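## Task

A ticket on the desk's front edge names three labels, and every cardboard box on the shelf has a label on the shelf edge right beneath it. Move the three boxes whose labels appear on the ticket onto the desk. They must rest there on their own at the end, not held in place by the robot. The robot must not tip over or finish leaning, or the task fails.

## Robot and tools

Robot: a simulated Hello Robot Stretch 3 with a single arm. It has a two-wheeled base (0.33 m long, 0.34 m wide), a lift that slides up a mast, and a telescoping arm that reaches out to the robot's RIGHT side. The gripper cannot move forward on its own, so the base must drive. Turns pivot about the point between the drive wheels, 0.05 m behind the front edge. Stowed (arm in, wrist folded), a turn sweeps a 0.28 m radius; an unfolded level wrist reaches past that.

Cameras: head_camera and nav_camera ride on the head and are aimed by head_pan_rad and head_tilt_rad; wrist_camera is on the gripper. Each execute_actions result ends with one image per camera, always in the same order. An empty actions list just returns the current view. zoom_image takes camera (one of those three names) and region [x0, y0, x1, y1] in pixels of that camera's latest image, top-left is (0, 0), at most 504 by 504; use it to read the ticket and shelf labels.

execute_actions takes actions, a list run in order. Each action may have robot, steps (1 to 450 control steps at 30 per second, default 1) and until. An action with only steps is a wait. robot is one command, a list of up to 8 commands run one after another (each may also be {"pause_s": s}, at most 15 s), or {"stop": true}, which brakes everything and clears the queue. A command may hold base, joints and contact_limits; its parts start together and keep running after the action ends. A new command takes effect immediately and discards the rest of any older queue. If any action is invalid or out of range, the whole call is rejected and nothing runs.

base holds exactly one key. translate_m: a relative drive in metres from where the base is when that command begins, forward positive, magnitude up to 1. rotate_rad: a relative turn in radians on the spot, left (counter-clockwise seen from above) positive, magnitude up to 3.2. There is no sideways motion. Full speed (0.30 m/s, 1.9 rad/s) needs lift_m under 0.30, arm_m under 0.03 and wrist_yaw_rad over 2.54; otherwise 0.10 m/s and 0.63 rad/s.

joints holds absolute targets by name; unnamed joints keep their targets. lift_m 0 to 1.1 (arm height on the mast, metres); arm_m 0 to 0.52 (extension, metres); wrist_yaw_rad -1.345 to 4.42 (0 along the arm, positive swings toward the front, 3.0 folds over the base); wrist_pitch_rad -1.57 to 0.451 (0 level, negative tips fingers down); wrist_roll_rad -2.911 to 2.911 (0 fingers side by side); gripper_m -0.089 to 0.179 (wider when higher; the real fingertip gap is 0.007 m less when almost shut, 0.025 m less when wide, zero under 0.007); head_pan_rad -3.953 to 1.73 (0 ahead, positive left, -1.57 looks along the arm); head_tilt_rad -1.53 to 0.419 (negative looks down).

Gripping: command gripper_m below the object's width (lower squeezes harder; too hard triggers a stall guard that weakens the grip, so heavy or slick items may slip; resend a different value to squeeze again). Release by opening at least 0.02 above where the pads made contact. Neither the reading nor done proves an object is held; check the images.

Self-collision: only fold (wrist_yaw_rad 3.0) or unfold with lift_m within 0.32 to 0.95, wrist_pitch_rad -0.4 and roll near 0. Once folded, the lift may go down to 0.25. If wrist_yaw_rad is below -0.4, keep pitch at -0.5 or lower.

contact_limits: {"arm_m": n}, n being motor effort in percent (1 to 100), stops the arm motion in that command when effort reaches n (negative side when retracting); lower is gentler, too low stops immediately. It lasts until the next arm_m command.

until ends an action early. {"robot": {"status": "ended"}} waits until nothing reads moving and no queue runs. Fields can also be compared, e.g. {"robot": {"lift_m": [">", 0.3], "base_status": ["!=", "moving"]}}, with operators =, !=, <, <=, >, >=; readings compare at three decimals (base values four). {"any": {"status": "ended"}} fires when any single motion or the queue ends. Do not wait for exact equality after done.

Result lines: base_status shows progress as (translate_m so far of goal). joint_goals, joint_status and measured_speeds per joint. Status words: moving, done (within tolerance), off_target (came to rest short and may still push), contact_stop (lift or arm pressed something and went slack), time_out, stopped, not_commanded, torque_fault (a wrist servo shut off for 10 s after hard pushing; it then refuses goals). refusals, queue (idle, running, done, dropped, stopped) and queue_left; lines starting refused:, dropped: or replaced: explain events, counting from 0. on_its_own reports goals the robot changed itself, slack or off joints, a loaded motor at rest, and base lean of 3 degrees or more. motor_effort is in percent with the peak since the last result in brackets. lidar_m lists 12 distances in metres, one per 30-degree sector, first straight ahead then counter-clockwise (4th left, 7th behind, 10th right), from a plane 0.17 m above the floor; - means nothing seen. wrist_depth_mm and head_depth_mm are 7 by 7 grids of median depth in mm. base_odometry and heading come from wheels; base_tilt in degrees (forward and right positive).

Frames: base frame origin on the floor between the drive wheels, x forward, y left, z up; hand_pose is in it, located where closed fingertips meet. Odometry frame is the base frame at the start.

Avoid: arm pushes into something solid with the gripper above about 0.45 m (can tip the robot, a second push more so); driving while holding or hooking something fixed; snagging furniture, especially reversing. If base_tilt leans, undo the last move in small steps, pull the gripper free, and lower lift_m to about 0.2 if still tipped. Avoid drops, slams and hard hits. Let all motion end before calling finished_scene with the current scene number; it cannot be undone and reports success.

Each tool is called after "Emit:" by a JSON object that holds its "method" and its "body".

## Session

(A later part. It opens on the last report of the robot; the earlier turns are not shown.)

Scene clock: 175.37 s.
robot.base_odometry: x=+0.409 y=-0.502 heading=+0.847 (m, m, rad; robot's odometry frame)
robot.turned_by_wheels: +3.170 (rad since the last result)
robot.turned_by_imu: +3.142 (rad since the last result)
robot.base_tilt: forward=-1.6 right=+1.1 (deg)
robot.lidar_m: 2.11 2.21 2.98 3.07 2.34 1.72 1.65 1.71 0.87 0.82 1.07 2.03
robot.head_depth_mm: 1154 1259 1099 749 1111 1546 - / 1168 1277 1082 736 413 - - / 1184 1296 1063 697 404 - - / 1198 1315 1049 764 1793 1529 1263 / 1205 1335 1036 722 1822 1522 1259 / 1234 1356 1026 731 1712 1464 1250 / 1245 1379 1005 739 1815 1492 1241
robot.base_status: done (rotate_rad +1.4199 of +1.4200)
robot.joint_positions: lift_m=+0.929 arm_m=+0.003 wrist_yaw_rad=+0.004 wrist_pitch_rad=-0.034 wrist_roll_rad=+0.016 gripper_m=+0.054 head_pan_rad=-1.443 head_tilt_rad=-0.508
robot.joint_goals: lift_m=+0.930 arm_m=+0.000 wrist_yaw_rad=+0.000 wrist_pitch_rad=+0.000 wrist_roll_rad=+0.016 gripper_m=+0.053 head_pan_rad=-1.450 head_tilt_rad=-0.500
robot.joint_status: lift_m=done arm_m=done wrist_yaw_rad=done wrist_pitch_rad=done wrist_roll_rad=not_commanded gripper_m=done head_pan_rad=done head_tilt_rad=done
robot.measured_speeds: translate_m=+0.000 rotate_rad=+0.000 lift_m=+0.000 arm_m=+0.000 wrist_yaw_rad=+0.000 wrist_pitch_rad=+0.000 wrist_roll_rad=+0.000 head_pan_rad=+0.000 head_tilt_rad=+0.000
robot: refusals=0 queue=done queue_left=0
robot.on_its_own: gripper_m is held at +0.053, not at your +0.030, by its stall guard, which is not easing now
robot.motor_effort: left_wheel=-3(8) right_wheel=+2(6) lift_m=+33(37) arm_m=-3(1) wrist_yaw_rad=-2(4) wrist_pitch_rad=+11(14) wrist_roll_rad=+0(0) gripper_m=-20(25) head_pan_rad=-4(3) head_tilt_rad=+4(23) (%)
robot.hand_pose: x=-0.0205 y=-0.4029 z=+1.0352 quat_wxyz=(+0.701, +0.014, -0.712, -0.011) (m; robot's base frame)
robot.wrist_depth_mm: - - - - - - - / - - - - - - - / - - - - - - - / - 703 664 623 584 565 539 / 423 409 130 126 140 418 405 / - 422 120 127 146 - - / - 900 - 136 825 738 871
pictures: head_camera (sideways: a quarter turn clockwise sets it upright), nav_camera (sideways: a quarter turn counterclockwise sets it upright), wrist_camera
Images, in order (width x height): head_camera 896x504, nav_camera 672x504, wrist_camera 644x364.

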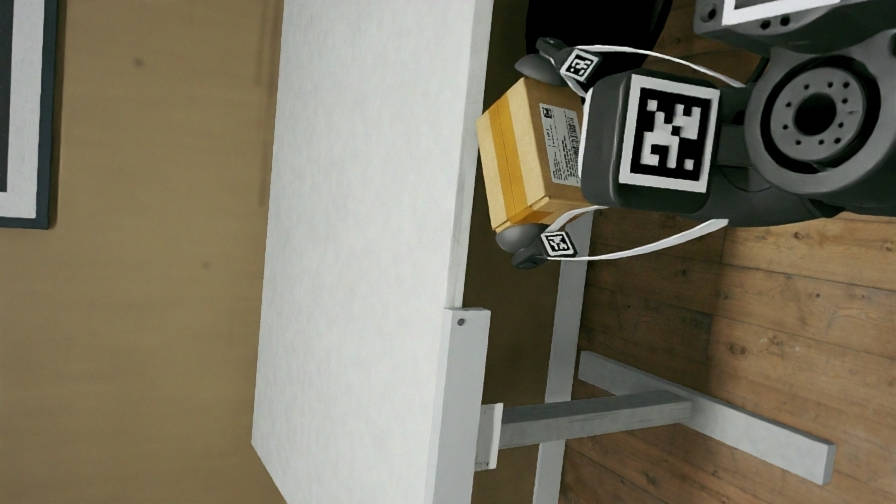

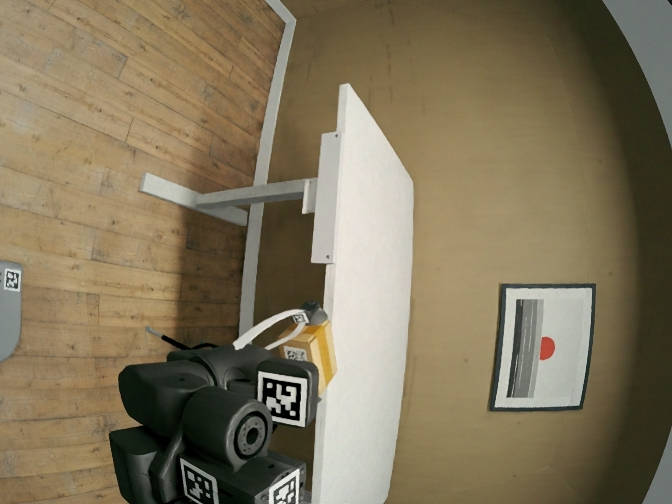

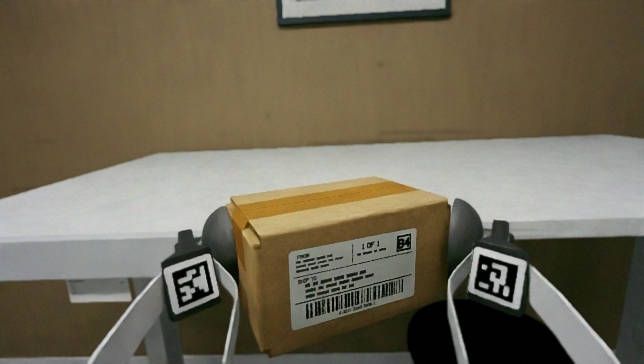

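Calibrate: bottom row ≈177 means 0.035 above.

Emit:
{"method": "execute_actions", "body": {"actions": [{"robot":{"joints":{"lift_m":0.9,"arm_m":0.38}},"steps":450,"until":{"robot":{"status":"ended"}}}]}}

Scene clock: 181.47 s.
robot.base_odometry: x=+0.409 y=-0.502 heading=+0.847 (m, m, rad; robot's odometry frame)
robot.turned_by_wheels: +0.000 (rad since the last result)
robot.turned_by_imu: +0.001 (rad since the last result)
robot.base_tilt: forward=-1.8 right=+1.3 (deg)
robot.lidar_m: 2.11 2.21 2.98 3.08 2.34 1.71 1.65 1.71 0.87 0.82 1.07 2.03
robot.head_depth_mm: 1150 1248 1192 - 1091 1502 1248 / 1165 1280 1181 - 1722 1454 1280 / 1183 1289 1155 793 1783 1538 1271 / 1194 1310 1049 765 1794 1528 1265 / 1215 1328 1034 722 1818 1506 1266 / 1228 1350 1020 730 1714 1471 1258 / 1240 1365 1009 738 1823 1505 1242
robot.base_status: done (rotate_rad +1.4199 of +1.4200)
robot.joint_positions: lift_m=+0.901 arm_m=+0.380 wrist_yaw_rad=+0.002 wrist_pitch_rad=-0.033 wrist_roll_rad=+0.016 gripper_m=+0.054 head_pan_rad=-1.443 head_tilt_rad=-0.508
robot.joint_goals: lift_m=+0.900 arm_m=+0.380 wrist_yaw_rad=+0.000 wrist_pitch_rad=+0.000 wrist_roll_rad=+0.016 gripper_m=+0.053 head_pan_rad=-1.450 head_tilt_rad=-0.500
robot.joint_status: lift_m=done arm_m=done wrist_yaw_rad=done wrist_pitch_rad=done wrist_roll_rad=not_commanded gripper_m=done head_pan_rad=done head_tilt_rad=done
robot.measured_speeds: translate_m=+0.000 rotate_rad=+0.000 lift_m=+0.000 arm_m=+0.000 wrist_yaw_rad=+0.000 wrist_pitch_rad=+0.000 wrist_roll_rad=+0.000 head_pan_rad=+0.000 head_tilt_rad=+0.000
robot: refusals=0 queue=done queue_left=0
robot.on_its_own: gripper_m is held at +0.053, not at your +0.030, by its stall guard, which is not easing now
robot.motor_effort: left_wheel=-3(3) right_wheel=+1(2) lift_m=+14(32) arm_m=+2(3) wrist_yaw_rad=-1(2) wrist_pitch_rad=+11(11) wrist_roll_rad=+0(0) gripper_m=-18(18) head_pan_rad=-3(3) head_tilt_rad=+3(3) (%)
robot.hand_pose: x=-0.0209 y=-0.7799 z=+1.0066 quat_wxyz=(+0.701, +0.013, -0.713, -0.011) (m; robot's base frame)
robot.wrist_depth_mm: 747 761 744 724 719 721 713 / 763 768 767 758 759 734 728 / 791 798 785 780 760 758 742 / 597 558 527 498 468 456 432 / 336 328 130 126 140 304 278 / 235 233 120 127 146 - 206 / 182 177 167 137 164 165 162
pictures: head_camera (sideways: a quarter turn clockwise sets it upright), nav_camera (sideways: a quarter turn counterclockwise sets it upright), wrist_camera
Images, in order (width x height): head_camera 896x504, nav_camera 672x504, wrist_camera 644x364.

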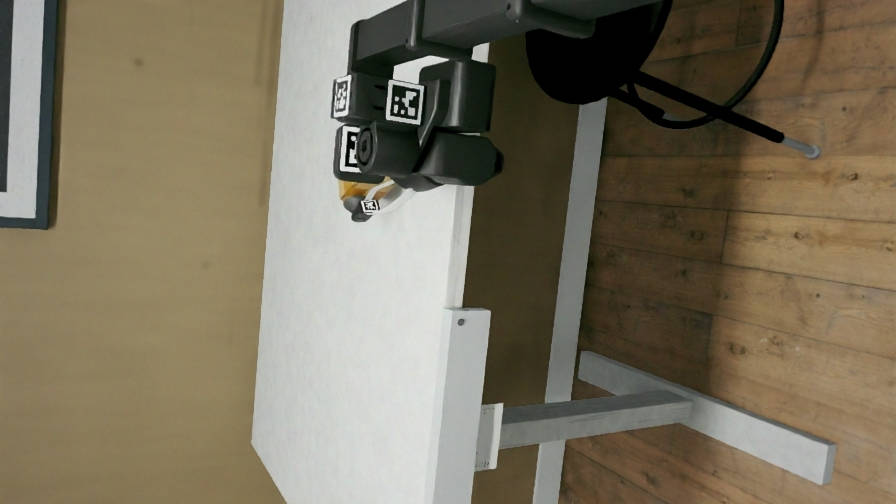

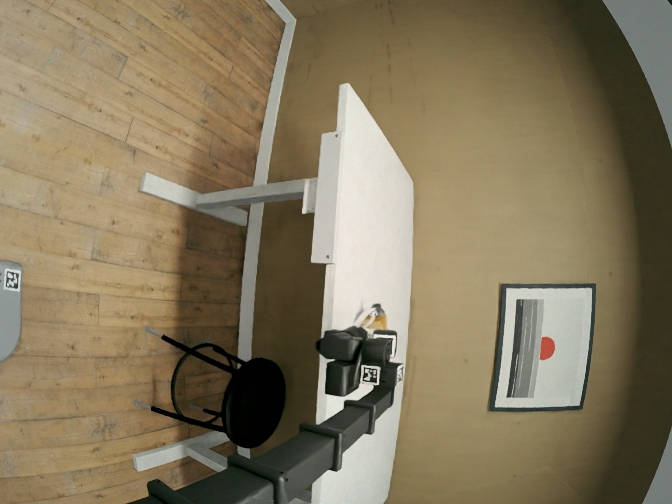

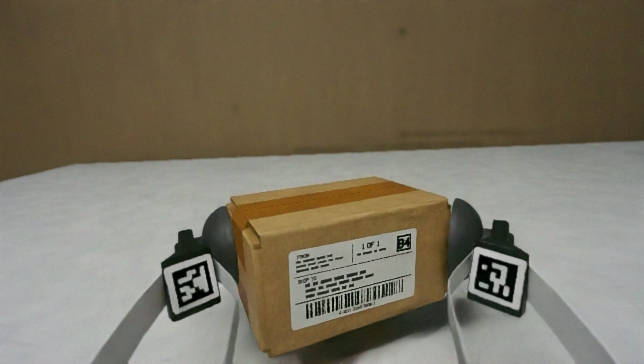

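Emit:
{"method": "execute_actions", "body": {"actions": [{"robot":[{"joints":{"lift_m":0.877}},{"joints":{"gripper_m":0.15}},{"joints":{"arm_m":0}},{"joints":{"wrist_pitch_rad":-0.4,"wrist_yaw_rad":2.7,"lift_m":0.45,"gripper_m":0.05}},{"joints":{"lift_m":0.29}}],"steps":450,"until":{"robot":{"status":"ended"}}},{"steps":150,"until":{"robot":{"status":"ended"}}},{"robot":[{"base":{"rotate_rad":1.235}},{"base":{"translate_m":1}},{"base":{"translate_m":1}},{"base":{"translate_m":0.575}},{"base":{"rotate_rad":1.94}},{"joints":{"lift_m":0.4,"head_tilt_rad":-0.8,"head_pan_rad":-1.7}},{"joints":{"wrist_yaw_rad":0,"gripper_m":0.17,"wrist_pitch_rad":0,"arm_m":0.1}}],"steps":450,"until":{"robot":{"status":"ended"}}},{"steps":450,"until":{"robot":{"status":"ended"}}}]}}

Scene clock: 223.73 s.
robot.base_odometry: x=-0.850 y=+1.745 heading=-2.262 (m, m, rad; robot's odometry frame)
robot.turned_by_wheels: +3.175 (rad since the last result)
robot.turned_by_imu: +3.148 (rad since the last result)
robot.base_tilt: forward=-1.7 right=+1.3 (deg)
robot.lidar_m: 2.53 2.62 3.41 3.41 1.77 1.30 0.80 0.84 0.92 0.63 0.97 1.25
robot.head_depth_mm: 739 910 1084 1146 1367 1297 1142 / 730 893 1065 1157 1363 1297 1137 / 722 876 1052 1122 1316 1293 1151 / 711 870 1025 1124 1314 1314 1088 / 704 853 1008 1118 1308 1266 1123 / 693 828 944 1081 1387 1265 1119 / 561 594 1017 1267 1441 1266 1117
robot.base_status: done (rotate_rad +1.9399 of +1.9400)
robot.joint_positions: lift_m=+0.399 arm_m=+0.100 wrist_yaw_rad=+0.004 wrist_pitch_rad=-0.024 wrist_roll_rad=+0.016 gripper_m=+0.170 head_pan_rad=-1.693 head_tilt_rad=-0.790
robot.joint_goals: lift_m=+0.400 arm_m=+0.100 wrist_yaw_rad=+0.000 wrist_pitch_rad=+0.000 wrist_roll_rad=+0.016 gripper_m=+0.170 head_pan_rad=-1.700 head_tilt_rad=-0.800
robot.joint_status: lift_m=done arm_m=done wrist_yaw_rad=done wrist_pitch_rad=done wrist_roll_rad=not_commanded gripper_m=done head_pan_rad=done head_tilt_rad=done
robot.measured_speeds: translate_m=+0.000 rotate_rad=+0.000 lift_m=+0.000 arm_m=+0.000 wrist_yaw_rad=+0.000 wrist_pitch_rad=+0.000 wrist_roll_rad=+0.000 head_pan_rad=+0.000 head_tilt_rad=+0.000
robot: refusals=0 queue=done queue_left=0
robot.motor_effort: left_wheel=-3(8) right_wheel=+1(8) lift_m=+32(35) arm_m=+3(5) wrist_yaw_rad=-1(1) wrist_pitch_rad=+8(12) wrist_roll_rad=+0(0) gripper_m=+1(84) head_pan_rad=-4(27) head_tilt_rad=-5(26) (%)
robot.hand_pose: x=-0.0205 y=-0.5002 z=+0.5079 quat_wxyz=(+0.702, +0.010, -0.713, -0.008) (m; robot's base frame)
robot.wrist_depth_mm: 557 300 461 496 499 493 489 / 583 296 449 513 511 510 504 / 594 576 446 526 528 523 520 / 624 613 425 414 391 403 393 / 640 626 317 311 298 295 303 / 665 - 416 586 589 580 - / 685 683 409 609 606 607 597
pictures: head_camera (sideways: a quarter turn clockwise sets it upright), nav_camera (sideways: a quarter turn counterclockwise sets it upright), wrist_camera
Images, in order (width x height): head_camera 896x504, nav_camera 672x504, wrist_camera 644x364.

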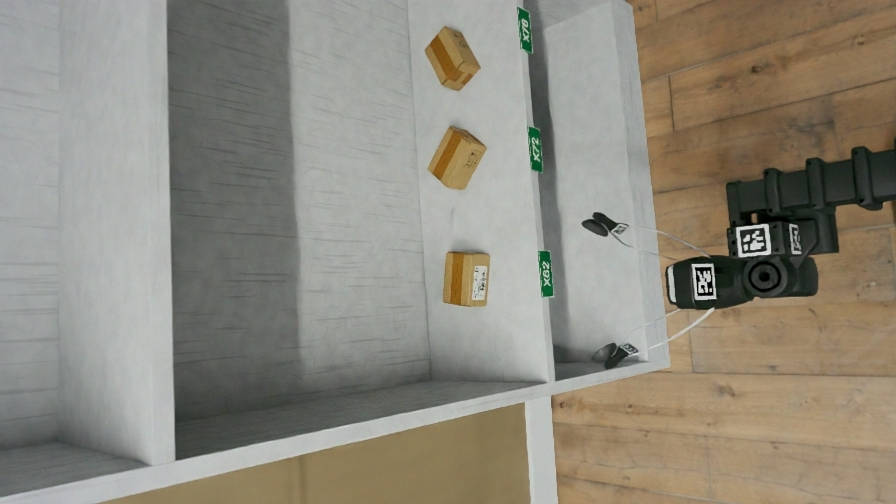

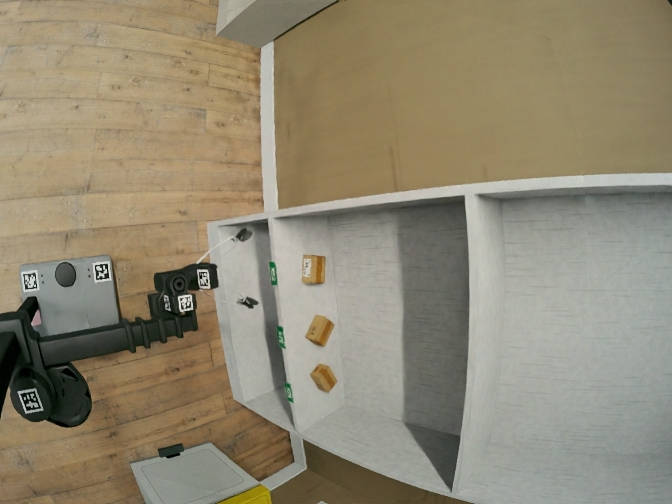

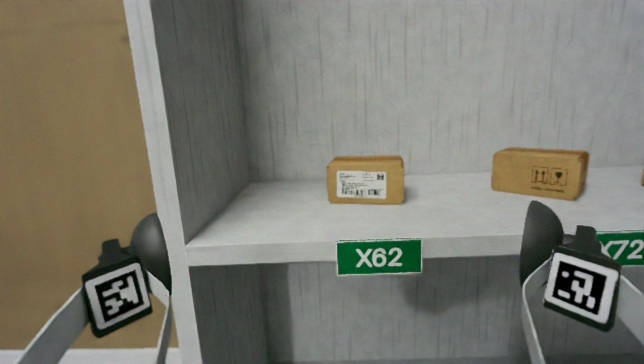

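Emit:
{"method": "execute_actions", "body": {"actions": [{"robot":[{"base":{"translate_m":-0.027},"joints":{"lift_m":0.38}},{"joints":{"arm_m":0.355}},{"joints":{"gripper_m":0.04}},{"joints":{"lift_m":0.415}}],"steps":450,"until":{"robot":{"status":"ended"}}}]}}

Scene clock: 233.93 s.
robot.base_odometry: x=-0.833 y=+1.766 heading=-2.262 (m, m, rad; robot's odometry frame)
robot.turned_by_wheels: +0.000 (rad since the last result)
robot.turned_by_imu: +0.002 (rad since the last result)
robot.base_tilt: forward=-1.6 right=+1.3 (deg)
robot.lidar_m: 2.55 2.65 3.46 3.84 1.73 1.27 0.77 0.81 0.89 0.64 0.97 1.27
robot.head_depth_mm: 737 912 1082 1141 1364 1304 1140 / 731 895 1063 1168 1364 1292 1133 / 721 881 1046 1110 1322 1303 1131 / 712 871 1023 1147 - 1280 1125 / 704 854 1009 1121 1306 1284 1122 / 696 843 972 1080 1263 1276 1124 / 633 583 777 1253 1434 1267 1117
robot.base_status: done (translate_m -0.0270 of -0.0270)
robot.joint_positions: lift_m=+0.414 arm_m=+0.355 wrist_yaw_rad=+0.001 wrist_pitch_rad=-0.027 wrist_roll_rad=+0.016 gripper_m=+0.044 head_pan_rad=-1.693 head_tilt_rad=-0.790
robot.joint_goals: lift_m=+0.415 arm_m=+0.355 wrist_yaw_rad=+0.000 wrist_pitch_rad=+0.000 wrist_roll_rad=+0.016 gripper_m=+0.043 head_pan_rad=-1.700 head_tilt_rad=-0.800
robot.joint_status: lift_m=done arm_m=done wrist_yaw_rad=done wrist_pitch_rad=done wrist_roll_rad=not_commanded gripper_m=done head_pan_rad=done head_tilt_rad=done
robot.measured_speeds: translate_m=+0.000 rotate_rad=+0.000 lift_m=+0.000 arm_m=+0.000 wrist_yaw_rad=+0.000 wrist_pitch_rad=+0.000 wrist_roll_rad=+0.000 head_pan_rad=+0.000 head_tilt_rad=+0.000
robot: refusals=0 queue=done queue_left=0
robot.motor_effort: left_wheel=-3(7) right_wheel=+1(3) lift_m=+33(36) arm_m=+3(2) wrist_yaw_rad=+1(2) wrist_pitch_rad=+8(9) wrist_roll_rad=+0(0) gripper_m=-19(93) head_pan_rad=-3(4) head_tilt_rad=-5(5) (%)
robot.hand_pose: x=-0.0212 y=-0.7551 z=+0.5222 quat_wxyz=(+0.701, +0.010, -0.713, -0.009) (m; robot's base frame)
robot.wrist_depth_mm: 209 266 266 264 263 263 262 / 207 274 274 272 273 272 270 / 205 282 285 284 284 281 279 / 204 285 292 289 288 290 289 / 202 282 146 138 131 299 294 / 200 247 149 142 133 - 230 / 191 197 188 176 156 184 185
pictures: head_camera (sideways: a quarter turn clockwise sets it upright), nav_camera (sideways: a quarter turn counterclockwise sets it upright), wrist_camera
Images, in order (width x height): head_camera 896x504, nav_camera 672x504, wrist_camera 644x364.

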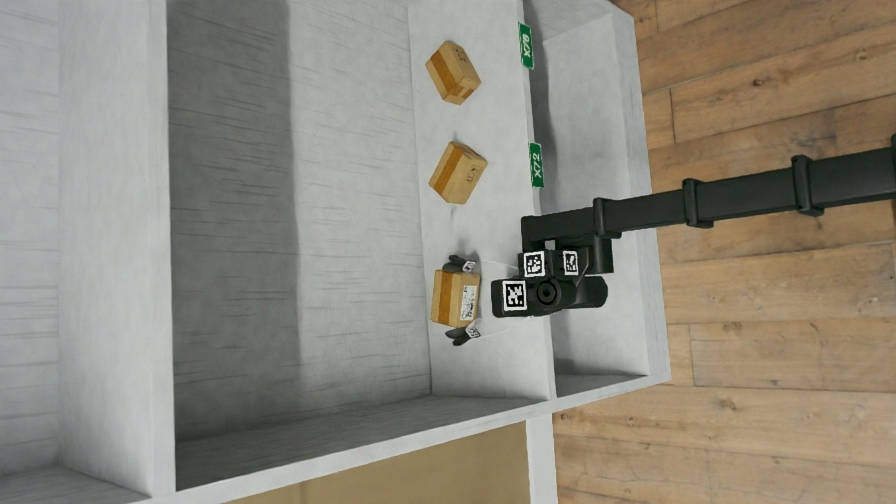

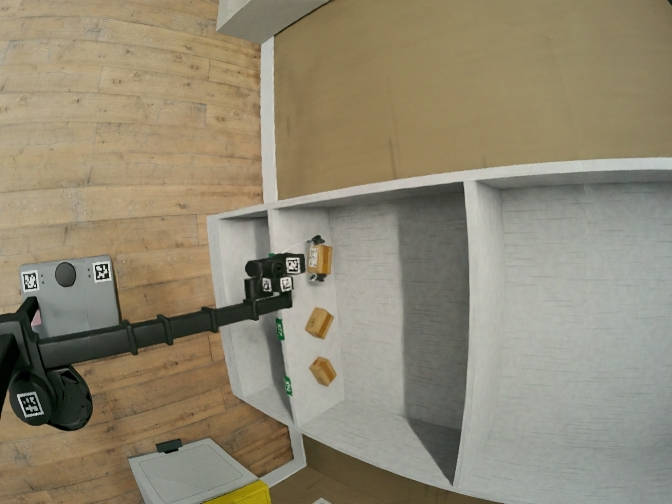

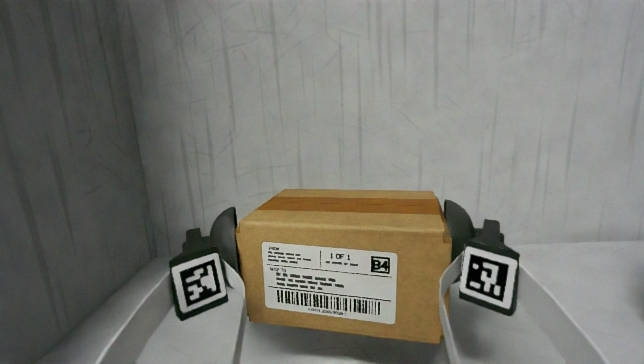

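Emit:
{"method": "execute_actions", "body": {"actions": [{"robot":[{"joints":{"arm_m":0}},{"joints":{"wrist_pitch_rad":-0.3,"wrist_yaw_rad":2.7,"lift_m":0.35}},{"joints":{"lift_m":0.29}},{"base":{"rotate_rad":1.405}},{"base":{"translate_m":1}},{"base":{"translate_m":1}},{"base":{"translate_m":0.51}},{"base":{"rotate_rad":1.765}}],"steps":450,"until":{"robot":{"status":"ended"}}},{"steps":450,"until":{"robot":{"status":"ended"}}},{"robot":[{"joints":{"lift_m":0.4,"head_tilt_rad":-0.5}},{"joints":{"lift_m":0.92,"wrist_yaw_rad":0,"wrist_pitch_rad":0}},{"joints":{"arm_m":0.36}}],"steps":450,"until":{"robot":{"status":"ended"}}}]}}

Scene clock: 274.07 s.
robot.base_odometry: x=+0.811 y=-0.132 heading=+0.908 (m, m, rad; robot's odometry frame)
robot.turned_by_wheels: +3.170 (rad since the last result)
robot.turned_by_imu: +3.142 (rad since the last result)
robot.base_tilt: forward=-1.6 right=+1.3 (deg)
robot.lidar_m: 1.65 1.69 2.36 3.10 3.00 2.19 2.11 1.15 0.98 0.92 1.44 1.73
robot.head_depth_mm: 1185 1313 1095 742 1813 - - / 1177 1300 1089 783 - 1476 1270 / 1169 1284 1158 650 1805 1530 1278 / 1151 1264 1245 635 1779 1515 1264 / 1137 1250 1210 682 1693 1467 1224 / 1125 1233 1059 710 1708 1508 1252 / 1112 1217 1348 1459 1706 1505 1246
robot.base_status: done (rotate_rad +1.7649 of +1.7650)
robot.joint_positions: lift_m=+0.919 arm_m=+0.360 wrist_yaw_rad=+0.002 wrist_pitch_rad=-0.035 wrist_roll_rad=+0.016 gripper_m=+0.047 head_pan_rad=-1.693 head_tilt_rad=-0.508
robot.joint_goals: lift_m=+0.920 arm_m=+0.360 wrist_yaw_rad=+0.000 wrist_pitch_rad=+0.000 wrist_roll_rad=+0.016 gripper_m=+0.046 head_pan_rad=-1.700 head_tilt_rad=-0.500
robot.joint_status: lift_m=done arm_m=done wrist_yaw_rad=done wrist_pitch_rad=done wrist_roll_rad=not_commanded gripper_m=done head_pan_rad=done head_tilt_rad=done
robot.measured_speeds: translate_m=+0.000 rotate_rad=+0.000 lift_m=+0.000 arm_m=+0.000 wrist_yaw_rad=+0.000 wrist_pitch_rad=+0.000 wrist_roll_rad=+0.000 head_pan_rad=+0.000 head_tilt_rad=+0.000
robot: refusals=0 queue=done queue_left=0
robot.on_its_own: gripper_m is held at +0.046, not at your +0.040, by its stall guard, which is not easing now
robot.motor_effort: left_wheel=-2(9) right_wheel=+2(7) lift_m=+33(31) arm_m=+2(1) wrist_yaw_rad=-1(5) wrist_pitch_rad=+11(11) wrist_roll_rad=+0(0) gripper_m=-19(20) head_pan_rad=-4(4) head_tilt_rad=+4(26) (%)
robot.hand_pose: x=-0.0209 y=-0.7598 z=+1.0251 quat_wxyz=(+0.701, +0.013, -0.712, -0.012) (m; robot's base frame)
robot.wrist_depth_mm: 707 715 704 698 702 685 679 / 740 730 737 731 715 732 703 / 774 774 764 753 738 731 741 / 812 787 776 573 549 519 495 / 838 840 147 138 131 350 320 / 865 850 150 142 133 - 239 / 889 205 195 183 159 189 188
pictures: head_camera (sideways: a quarter turn clockwise sets it upright), nav_camera (sideways: a quarter turn counterclockwise sets it upright), wrist_camera
Images, in order (width x height): head_camera 896x504, nav_camera 672x504, wrist_camera 644x364.

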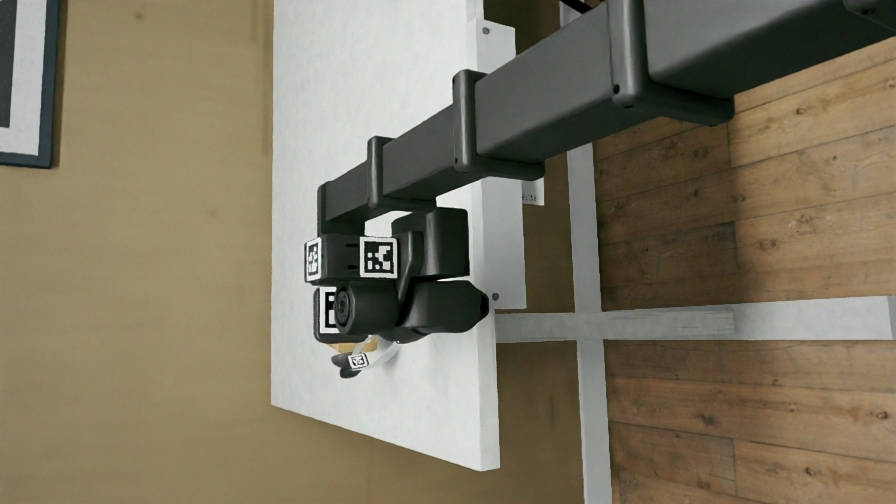

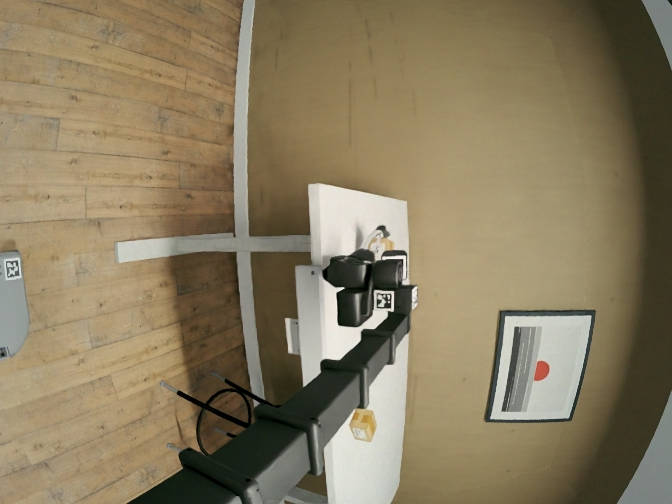

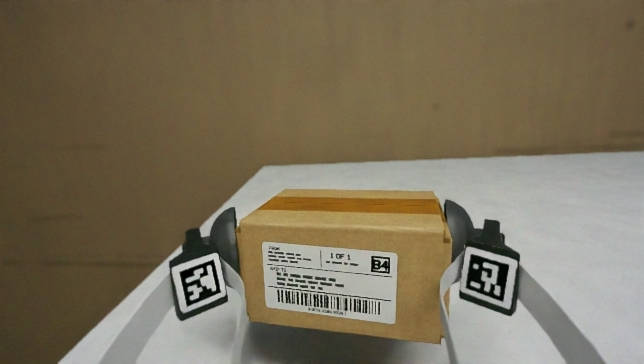

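Emit:
{"method": "execute_actions", "body": {"actions": [{"robot":[{"base":{"translate_m":-0.04},"joints":{"lift_m":0.9}},{"joints":{"lift_m":0.882}},{"joints":{"gripper_m":0.15}},{"joints":{"arm_m":0}},{"joints":{"wrist_pitch_rad":-0.4,"wrist_yaw_rad":2.7,"lift_m":0.45,"gripper_m":0.05}},{"joints":{"lift_m":0.29}}],"steps":450,"until":{"robot":{"status":"ended"}}},{"steps":150,"until":{"robot":{"status":"ended"}}},{"robot":[{"base":{"rotate_rad":1.296}},{"base":{"translate_m":1}},{"base":{"translate_m":1}},{"base":{"translate_m":0.575}},{"base":{"rotate_rad":1.876}},{"base":{"translate_m":-0.12},"joints":{"lift_m":0.4,"head_tilt_rad":-0.8,"head_pan_rad":-1.5}},{"joints":{"wrist_yaw_rad":0,"gripper_m":0.17,"wrist_pitch_rad":0,"arm_m":0.1}}],"steps":450,"until":{"robot":{"status":"ended"}}},{"steps":450,"until":{"robot":{"status":"ended"}}}]}}

Scene clock: 311.23 s.
robot.base_odometry: x=-0.666 y=+1.815 heading=+2.204 (m, m, rad; robot's odometry frame)
robot.turned_by_wheels: +1.296 (rad since the last result)
robot.turned_by_imu: +1.281 (rad since the last result)
robot.base_tilt: forward=-1.8 right=+1.7 (deg)
robot.lidar_m: 0.85 0.83 1.20 1.52 2.78 3.17 3.35 2.13 1.19 1.01 0.57 0.63
robot.head_depth_mm: 1026 1153 1305 1502 1767 - - / 969 1084 1218 1391 - - 1249 / 931 1027 1144 - 1532 1536 1265 / 888 976 1079 - 1417 1513 1259 / 854 933 1021 1162 1324 1459 1253 / 818 894 984 1098 1243 1400 1252 / 788 859 939 1041 1167 1329 1241
robot.base_status: moving (translate_m +0.4539 of +0.5750)
robot.joint_positions: lift_m=+0.884 arm_m=+0.360 wrist_yaw_rad=-0.002 wrist_pitch_rad=-0.026 wrist_roll_rad=+0.014 gripper_m=+0.047 head_pan_rad=-1.693 head_tilt_rad=-0.507
robot.joint_goals: lift_m=+0.884 arm_m=+0.360 wrist_yaw_rad=+0.000 wrist_pitch_rad=+0.000 wrist_roll_rad=+0.014 gripper_m=+0.046 head_pan_rad=-1.700 head_tilt_rad=-0.500
robot.joint_status: lift_m=contact_stop arm_m=done wrist_yaw_rad=done wrist_pitch_rad=done wrist_roll_rad=not_commanded gripper_m=done head_pan_rad=done head_tilt_rad=done
robot.measured_speeds: translate_m=+0.100 rotate_rad=+0.000 lift_m=+0.000 arm_m=+0.000 wrist_yaw_rad=+0.000 wrist_pitch_rad=+0.000 wrist_roll_rad=+0.000 head_pan_rad=+0.000 head_tilt_rad=+0.000
robot: refusals=0 queue=running queue_left=3
robot.on_its_own: gripper_m is held at +0.046, not at your +0.040, by its stall guard, which is not easing now; lift_m is slack since a contact_stop, until your next command for it
robot.motor_effort: left_wheel=+0(10) right_wheel=+3(12) lift_m=+22(33) arm_m=+2(3) wrist_yaw_rad=+2(6) wrist_pitch_rad=+8(11) wrist_roll_rad=+1(2) gripper_m=-19(19) head_pan_rad=-4(4) head_tilt_rad=+3(4) (%)
robot.hand_pose: x=-0.0219 y=-0.7602 z=+0.9918 quat_wxyz=(+0.702, +0.009, -0.712, -0.010) (m; robot's base frame)
robot.wrist_depth_mm: 336 359 379 402 429 465 510 / 343 366 389 418 450 488 535 / 355 376 402 432 463 499 555 / 362 389 415 431 471 520 580 / 375 398 146 139 130 533 607 / 384 401 150 142 133 - 634 / 372 419 458 490 333 598 683
pictures: head_camera (sideways: a quarter turn clockwise sets it upright), nav_camera (sideways: a quarter turn counterclockwise sets it upright), wrist_camera
dropped: robot: command 1 of its queue: lift_m: contact_stop
Images, in order (width x height): head_camera 896x504, nav_camera 672x504, wrist_camera 644x364.

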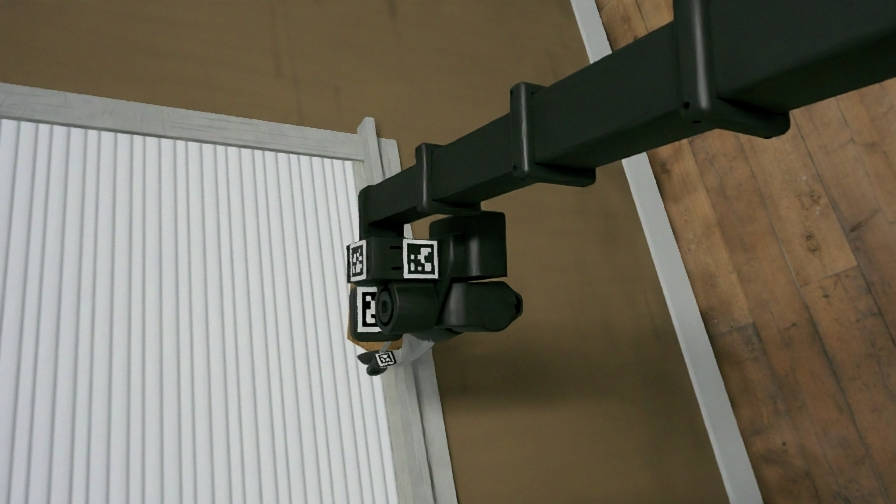

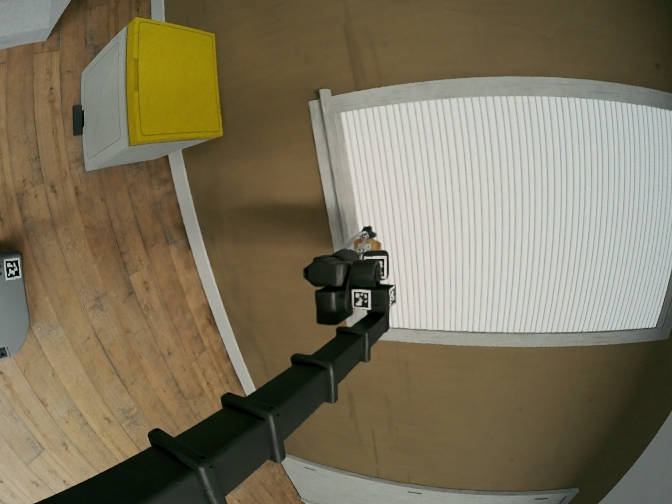

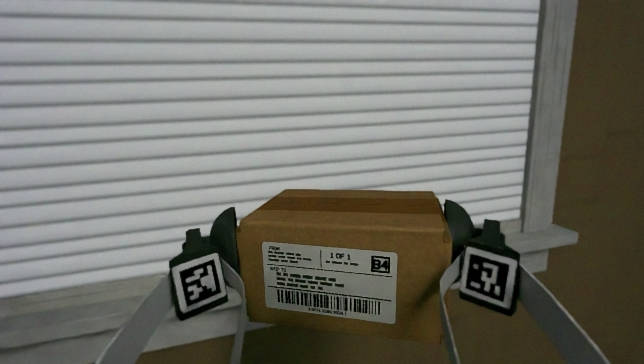

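Emit:
{"method": "execute_actions", "body": {"actions": [{"robot":{"stop":true},"steps":30}]}}

Scene clock: 314.47 s.
robot.base_odometry: x=-0.737 y=+1.913 heading=+2.324 (m, m, rad; robot's odometry frame)
robot.turned_by_wheels: +0.121 (rad since the last result)
robot.turned_by_imu: +0.119 (rad since the last result)
robot.base_tilt: forward=-1.4 right=+1.9 (deg)
robot.lidar_m: 0.85 0.74 1.15 2.13 2.83 3.46 3.47 1.70 1.07 0.55 0.51 0.66
robot.head_depth_mm: 897 999 1124 1285 1491 - - / 870 963 1080 1222 - - 1245 / 842 931 1034 - 1368 1487 1273 / 817 901 987 - 1294 1454 1269 / 792 872 951 1092 1239 1409 1259 / 773 846 932 1026 1182 1323 1193 / 749 813 898 999 1138 979 832
robot.base_status: moving (rotate_rad +0.1205 of +0.1206)
robot.joint_positions: lift_m=+0.884 arm_m=+0.360 wrist_yaw_rad=+0.000 wrist_pitch_rad=-0.026 wrist_roll_rad=+0.014 gripper_m=+0.047 head_pan_rad=-1.693 head_tilt_rad=-0.507
robot.joint_goals: lift_m=+0.884 arm_m=+0.360 wrist_yaw_rad=+0.000 wrist_pitch_rad=+0.000 wrist_roll_rad=+0.014 gripper_m=+0.046 head_pan_rad=-1.700 head_tilt_rad=-0.500
robot.joint_status: lift_m=contact_stop arm_m=done wrist_yaw_rad=done wrist_pitch_rad=done wrist_roll_rad=not_commanded gripper_m=done head_pan_rad=done head_tilt_rad=done
robot.measured_speeds: translate_m=+0.000 rotate_rad=+0.000 lift_m=+0.000 arm_m=+0.000 wrist_yaw_rad=+0.000 wrist_pitch_rad=+0.000 wrist_roll_rad=+0.000 head_pan_rad=+0.000 head_tilt_rad=+0.000
robot: refusals=0 queue=stopped queue_left=0
robot.on_its_own: gripper_m is held at +0.046, not at your +0.040, by its stall guard, which is not easing now; lift_m is slack since a contact_stop, until your next command for it
robot.motor_effort: left_wheel=-3(6) right_wheel=+1(6) lift_m=+22(22) arm_m=+3(2) wrist_yaw_rad=+1(2) wrist_pitch_rad=+8(8) wrist_roll_rad=+1(1) gripper_m=-19(19) head_pan_rad=-3(3) head_tilt_rad=+3(3) (%)
robot.hand_pose: x=-0.0215 y=-0.7602 z=+0.9917 quat_wxyz=(+0.702, +0.009, -0.712, -0.010) (m; robot's base frame)
robot.wrist_depth_mm: 309 319 331 343 356 372 386 / 320 327 344 358 369 384 400 / 332 334 353 368 381 399 415 / 344 343 366 373 392 412 432 / 354 353 147 138 131 430 444 / 367 362 150 142 133 - 445 / 377 358 394 409 281 470 493
pictures: head_camera (sideways: a quarter turn clockwise sets it upright), nav_camera (sideways: a quarter turn counterclockwise sets it upright), wrist_camera
Images, in order (width x height): head_camera 896x504, nav_camera 672x504, wrist_camera 644x364.

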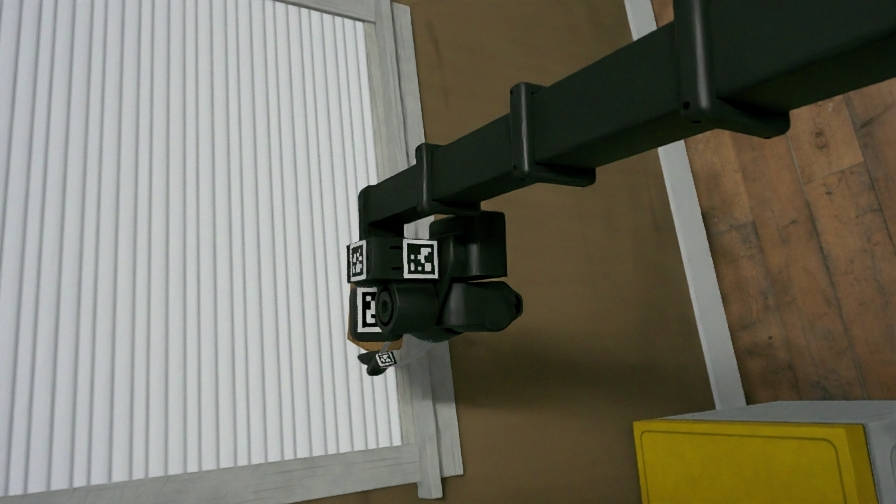

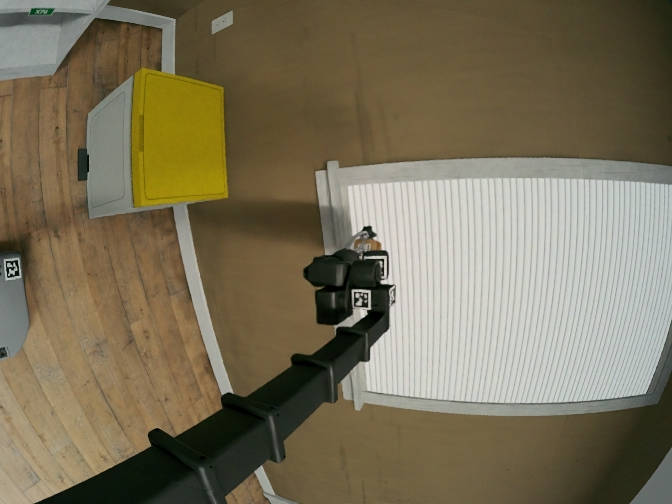

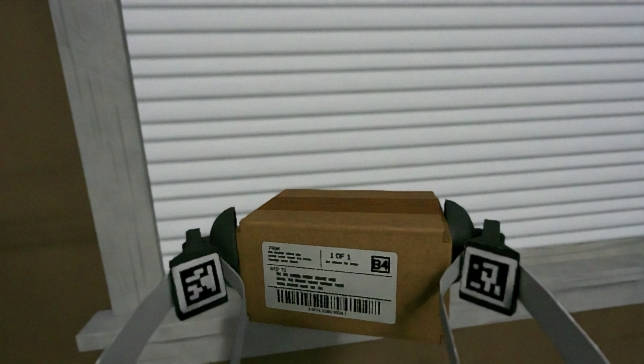

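Reverse it (wrist probably hit the desk; use shorter reach).

Emit:
{"method": "execute_actions", "body": {"actions": [{"robot":[{"base":{"rotate_rad":-0.12},"joints":{"arm_m":0,"lift_m":0.88}},{"joints":{"wrist_pitch_rad":-0.3,"wrist_yaw_rad":2.7,"lift_m":0.45}},{"joints":{"lift_m":0.29}},{"base":{"translate_m":-1}},{"base":{"translate_m":-1}},{"base":{"translate_m":-0.575}},{"base":{"rotate_rad":-1.296}}],"steps":450,"until":{"robot":{"status":"ended"}}},{"steps":450,"until":{"robot":{"status":"ended"}}},{"robot":[{"joints":{"lift_m":0.4}},{"joints":{"lift_m":0.92,"wrist_yaw_rad":0,"wrist_pitch_rad":0}},{"joints":{"arm_m":0.33}},{"joints":{"lift_m":0.887}}],"steps":450,"until":{"robot":{"status":"ended"}}},{"robot":[{"joints":{"gripper_m":0.15}},{"joints":{"arm_m":0}}],"steps":450,"until":{"robot":{"status":"ended"}}}]}}

Scene clock: 361.83 s.
robot.base_odometry: x=+0.787 y=-0.162 heading=+0.909 (m, m, rad; robot's odometry frame)
robot.turned_by_wheels: -1.416 (rad since the last result)
robot.turned_by_imu: -1.395 (rad since the last result)
robot.base_tilt: forward=-1.7 right=+1.3 (deg)
robot.lidar_m: 1.70 1.74 2.41 3.09 2.96 2.14 2.06 1.12 0.95 0.93 1.43 1.78
robot.head_depth_mm: 1206 1335 1097 780 1820 1502 - / 1187 1309 1085 705 1815 1594 - / 1175 1294 1071 696 1776 1577 - / 1153 1273 1050 690 1781 - - / 1146 1247 1039 683 1719 - 1199 / 1134 1234 1025 710 1665 1506 1252 / 1116 1220 1299 708 1700 1498 1239
robot.base_status: done (rotate_rad -1.2959 of -1.2960)
robot.joint_positions: lift_m=+0.888 arm_m=+0.003 wrist_yaw_rad=+0.002 wrist_pitch_rad=-0.023 wrist_roll_rad=+0.014 gripper_m=+0.150 head_pan_rad=-1.693 head_tilt_rad=-0.507
robot.joint_goals: lift_m=+0.887 arm_m=+0.000 wrist_yaw_rad=+0.000 wrist_pitch_rad=+0.000 wrist_roll_rad=+0.014 gripper_m=+0.150 head_pan_rad=-1.700 head_tilt_rad=-0.500
robot.joint_status: lift_m=done arm_m=done wrist_yaw_rad=done wrist_pitch_rad=done wrist_roll_rad=not_commanded gripper_m=done head_pan_rad=done head_tilt_rad=done
robot.measured_speeds: translate_m=+0.000 rotate_rad=+0.000 lift_m=+0.000 arm_m=+0.000 wrist_yaw_rad=+0.000 wrist_pitch_rad=+0.000 wrist_roll_rad=+0.000 head_pan_rad=+0.000 head_tilt_rad=+0.000
robot: refusals=0 queue=done queue_left=0
robot.motor_effort: left_wheel=+1(8) right_wheel=-2(6) lift_m=+13(35) arm_m=-4(4) wrist_yaw_rad=-1(2) wrist_pitch_rad=+7(11) wrist_roll_rad=+1(1) gripper_m=+1(83) head_pan_rad=-3(4) head_tilt_rad=+4(3) (%)
robot.hand_pose: x=-0.0209 y=-0.4033 z=+0.9961 quat_wxyz=(+0.702, +0.009, -0.712, -0.008) (m; robot's base frame)
robot.wrist_depth_mm: - - - - - - - / - - - - - - - / - - - - - - - / - - 504 450 455 433 417 / - - 362 339 335 331 - / - - - - - - - / - - - - - - -
pictures: head_camera (sideways: a quarter turn clockwise sets it upright), nav_camera (sideways: a quarter turn counterclockwise sets it upright), wrist_camera
Images, in order (width x height): head_camera 896x504, nav_camera 672x504, wrist_camera 644x364.

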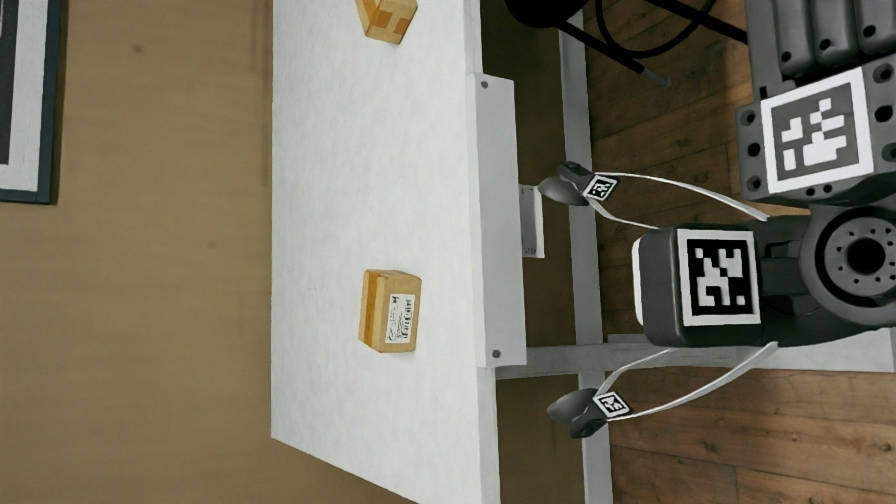

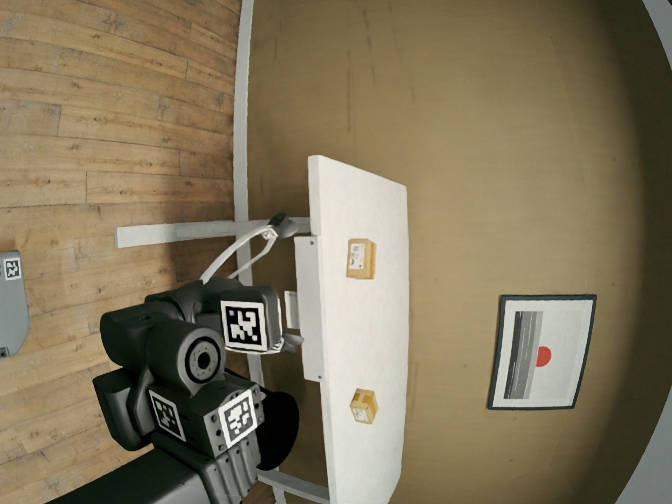

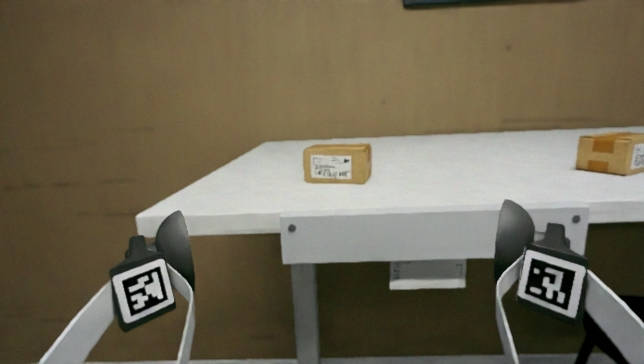

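Emit:
{"method": "execute_actions", "body": {"actions": [{"robot":[{"joints":{"wrist_pitch_rad":-0.4,"wrist_yaw_rad":2.7,"lift_m":0.45,"gripper_m":0.05}},{"base":{"rotate_rad":1.296},"joints":{"lift_m":0.29}},{"base":{"translate_m":1}},{"base":{"translate_m":1}},{"base":{"translate_m":0.575}},{"base":{"rotate_rad":1.876}},{"base":{"translate_m":-0.1},"joints":{"lift_m":0.4,"head_tilt_rad":-0.8,"head_pan_rad":-1.5}},{"joints":{"wrist_yaw_rad":0,"gripper_m":0.17,"wrist_pitch_rad":0,"arm_m":0.1}}],"steps":450,"until":{"robot":{"status":"ended"}}},{"steps":450,"until":{"robot":{"status":"ended"}}},{"steps":450,"until":{"robot":{"status":"ended"}}}]}}

Scene clock: 394.57 s.
robot.base_odometry: x=-0.678 y=+1.994 heading=-2.203 (m, m, rad; robot's odometry frame)
robot.turned_by_wheels: +3.172 (rad since the last result)
robot.turned_by_imu: +3.146 (rad since the last result)
robot.base_tilt: forward=-1.6 right=+1.3 (deg)
robot.lidar_m: 2.90 3.01 3.53 3.48 1.25 0.91 0.42 0.44 0.64 0.90 0.80 1.33
robot.head_depth_mm: 713 809 898 933 1479 1304 1128 / 708 858 1015 1128 1227 1285 1134 / 709 864 1019 1136 1319 1292 - / 716 867 1027 1137 1326 1306 1106 / 718 870 1032 1143 1308 1283 1122 / 713 880 1037 1133 1329 1271 1117 / 707 883 1047 1136 1298 1280 1116
robot.base_status: done (translate_m -0.1000 of -0.1000)
robot.joint_positions: lift_m=+0.399 arm_m=+0.100 wrist_yaw_rad=+0.004 wrist_pitch_rad=-0.024 wrist_roll_rad=+0.014 gripper_m=+0.170 head_pan_rad=-1.507 head_tilt_rad=-0.790
robot.joint_goals: lift_m=+0.400 arm_m=+0.100 wrist_yaw_rad=+0.000 wrist_pitch_rad=+0.000 wrist_roll_rad=+0.014 gripper_m=+0.170 head_pan_rad=-1.500 head_tilt_rad=-0.800
robot.joint_status: lift_m=done arm_m=done wrist_yaw_rad=done wrist_pitch_rad=done wrist_roll_rad=not_commanded gripper_m=done head_pan_rad=done head_tilt_rad=done
robot.measured_speeds: translate_m=+0.000 rotate_rad=+0.000 lift_m=+0.000 arm_m=+0.000 wrist_yaw_rad=+0.000 wrist_pitch_rad=+0.000 wrist_roll_rad=+0.000 head_pan_rad=+0.000 head_tilt_rad=+0.000
robot: refusals=0 queue=done queue_left=0
robot.motor_effort: left_wheel=-3(10) right_wheel=+2(7) lift_m=+32(33) arm_m=+2(3) wrist_yaw_rad=-1(2) wrist_pitch_rad=+8(6) wrist_roll_rad=+1(1) gripper_m=+0(85) head_pan_rad=+4(22) head_tilt_rad=-5(26) (%)
robot.hand_pose: x=-0.0205 y=-0.5002 z=+0.5079 quat_wxyz=(+0.702, +0.010, -0.712, -0.008) (m; robot's base frame)
robot.wrist_depth_mm: 506 505 509 499 505 448 303 / 524 522 524 520 521 460 303 / 534 541 538 538 536 461 308 / 550 552 411 428 401 423 309 / 342 361 322 309 305 316 306 / 566 - 609 603 600 512 - / 576 623 625 620 620 483 371
pictures: head_camera (sideways: a quarter turn clockwise sets it upright), nav_camera (sideways: a quarter turn counterclockwise sets it upright), wrist_camera
Images, in order (width x height): head_camera 896x504, nav_camera 672x504, wrist_camera 644x364.

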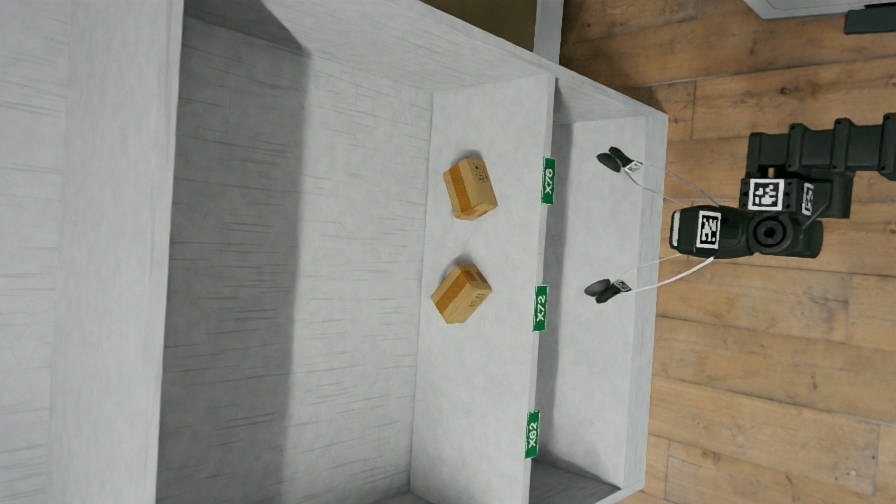

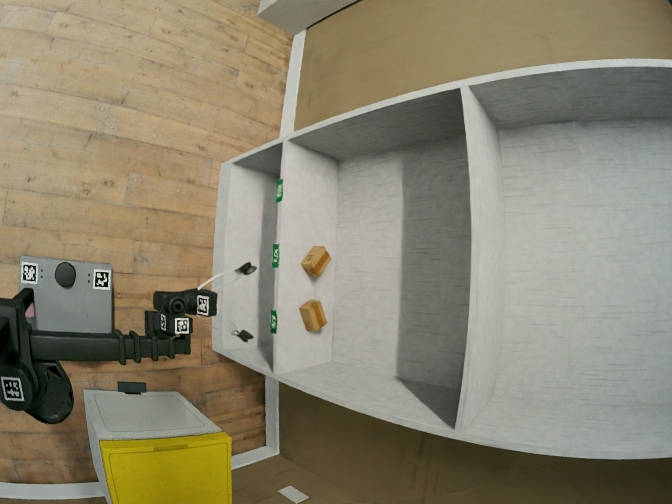

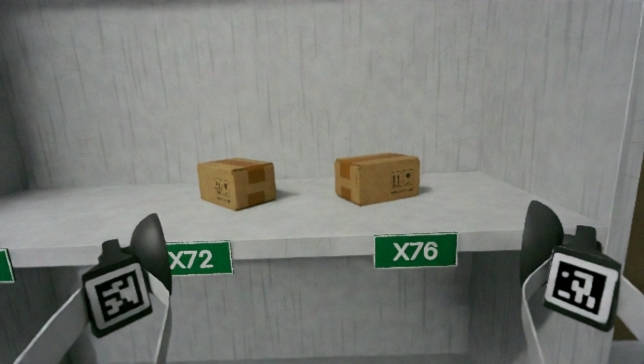

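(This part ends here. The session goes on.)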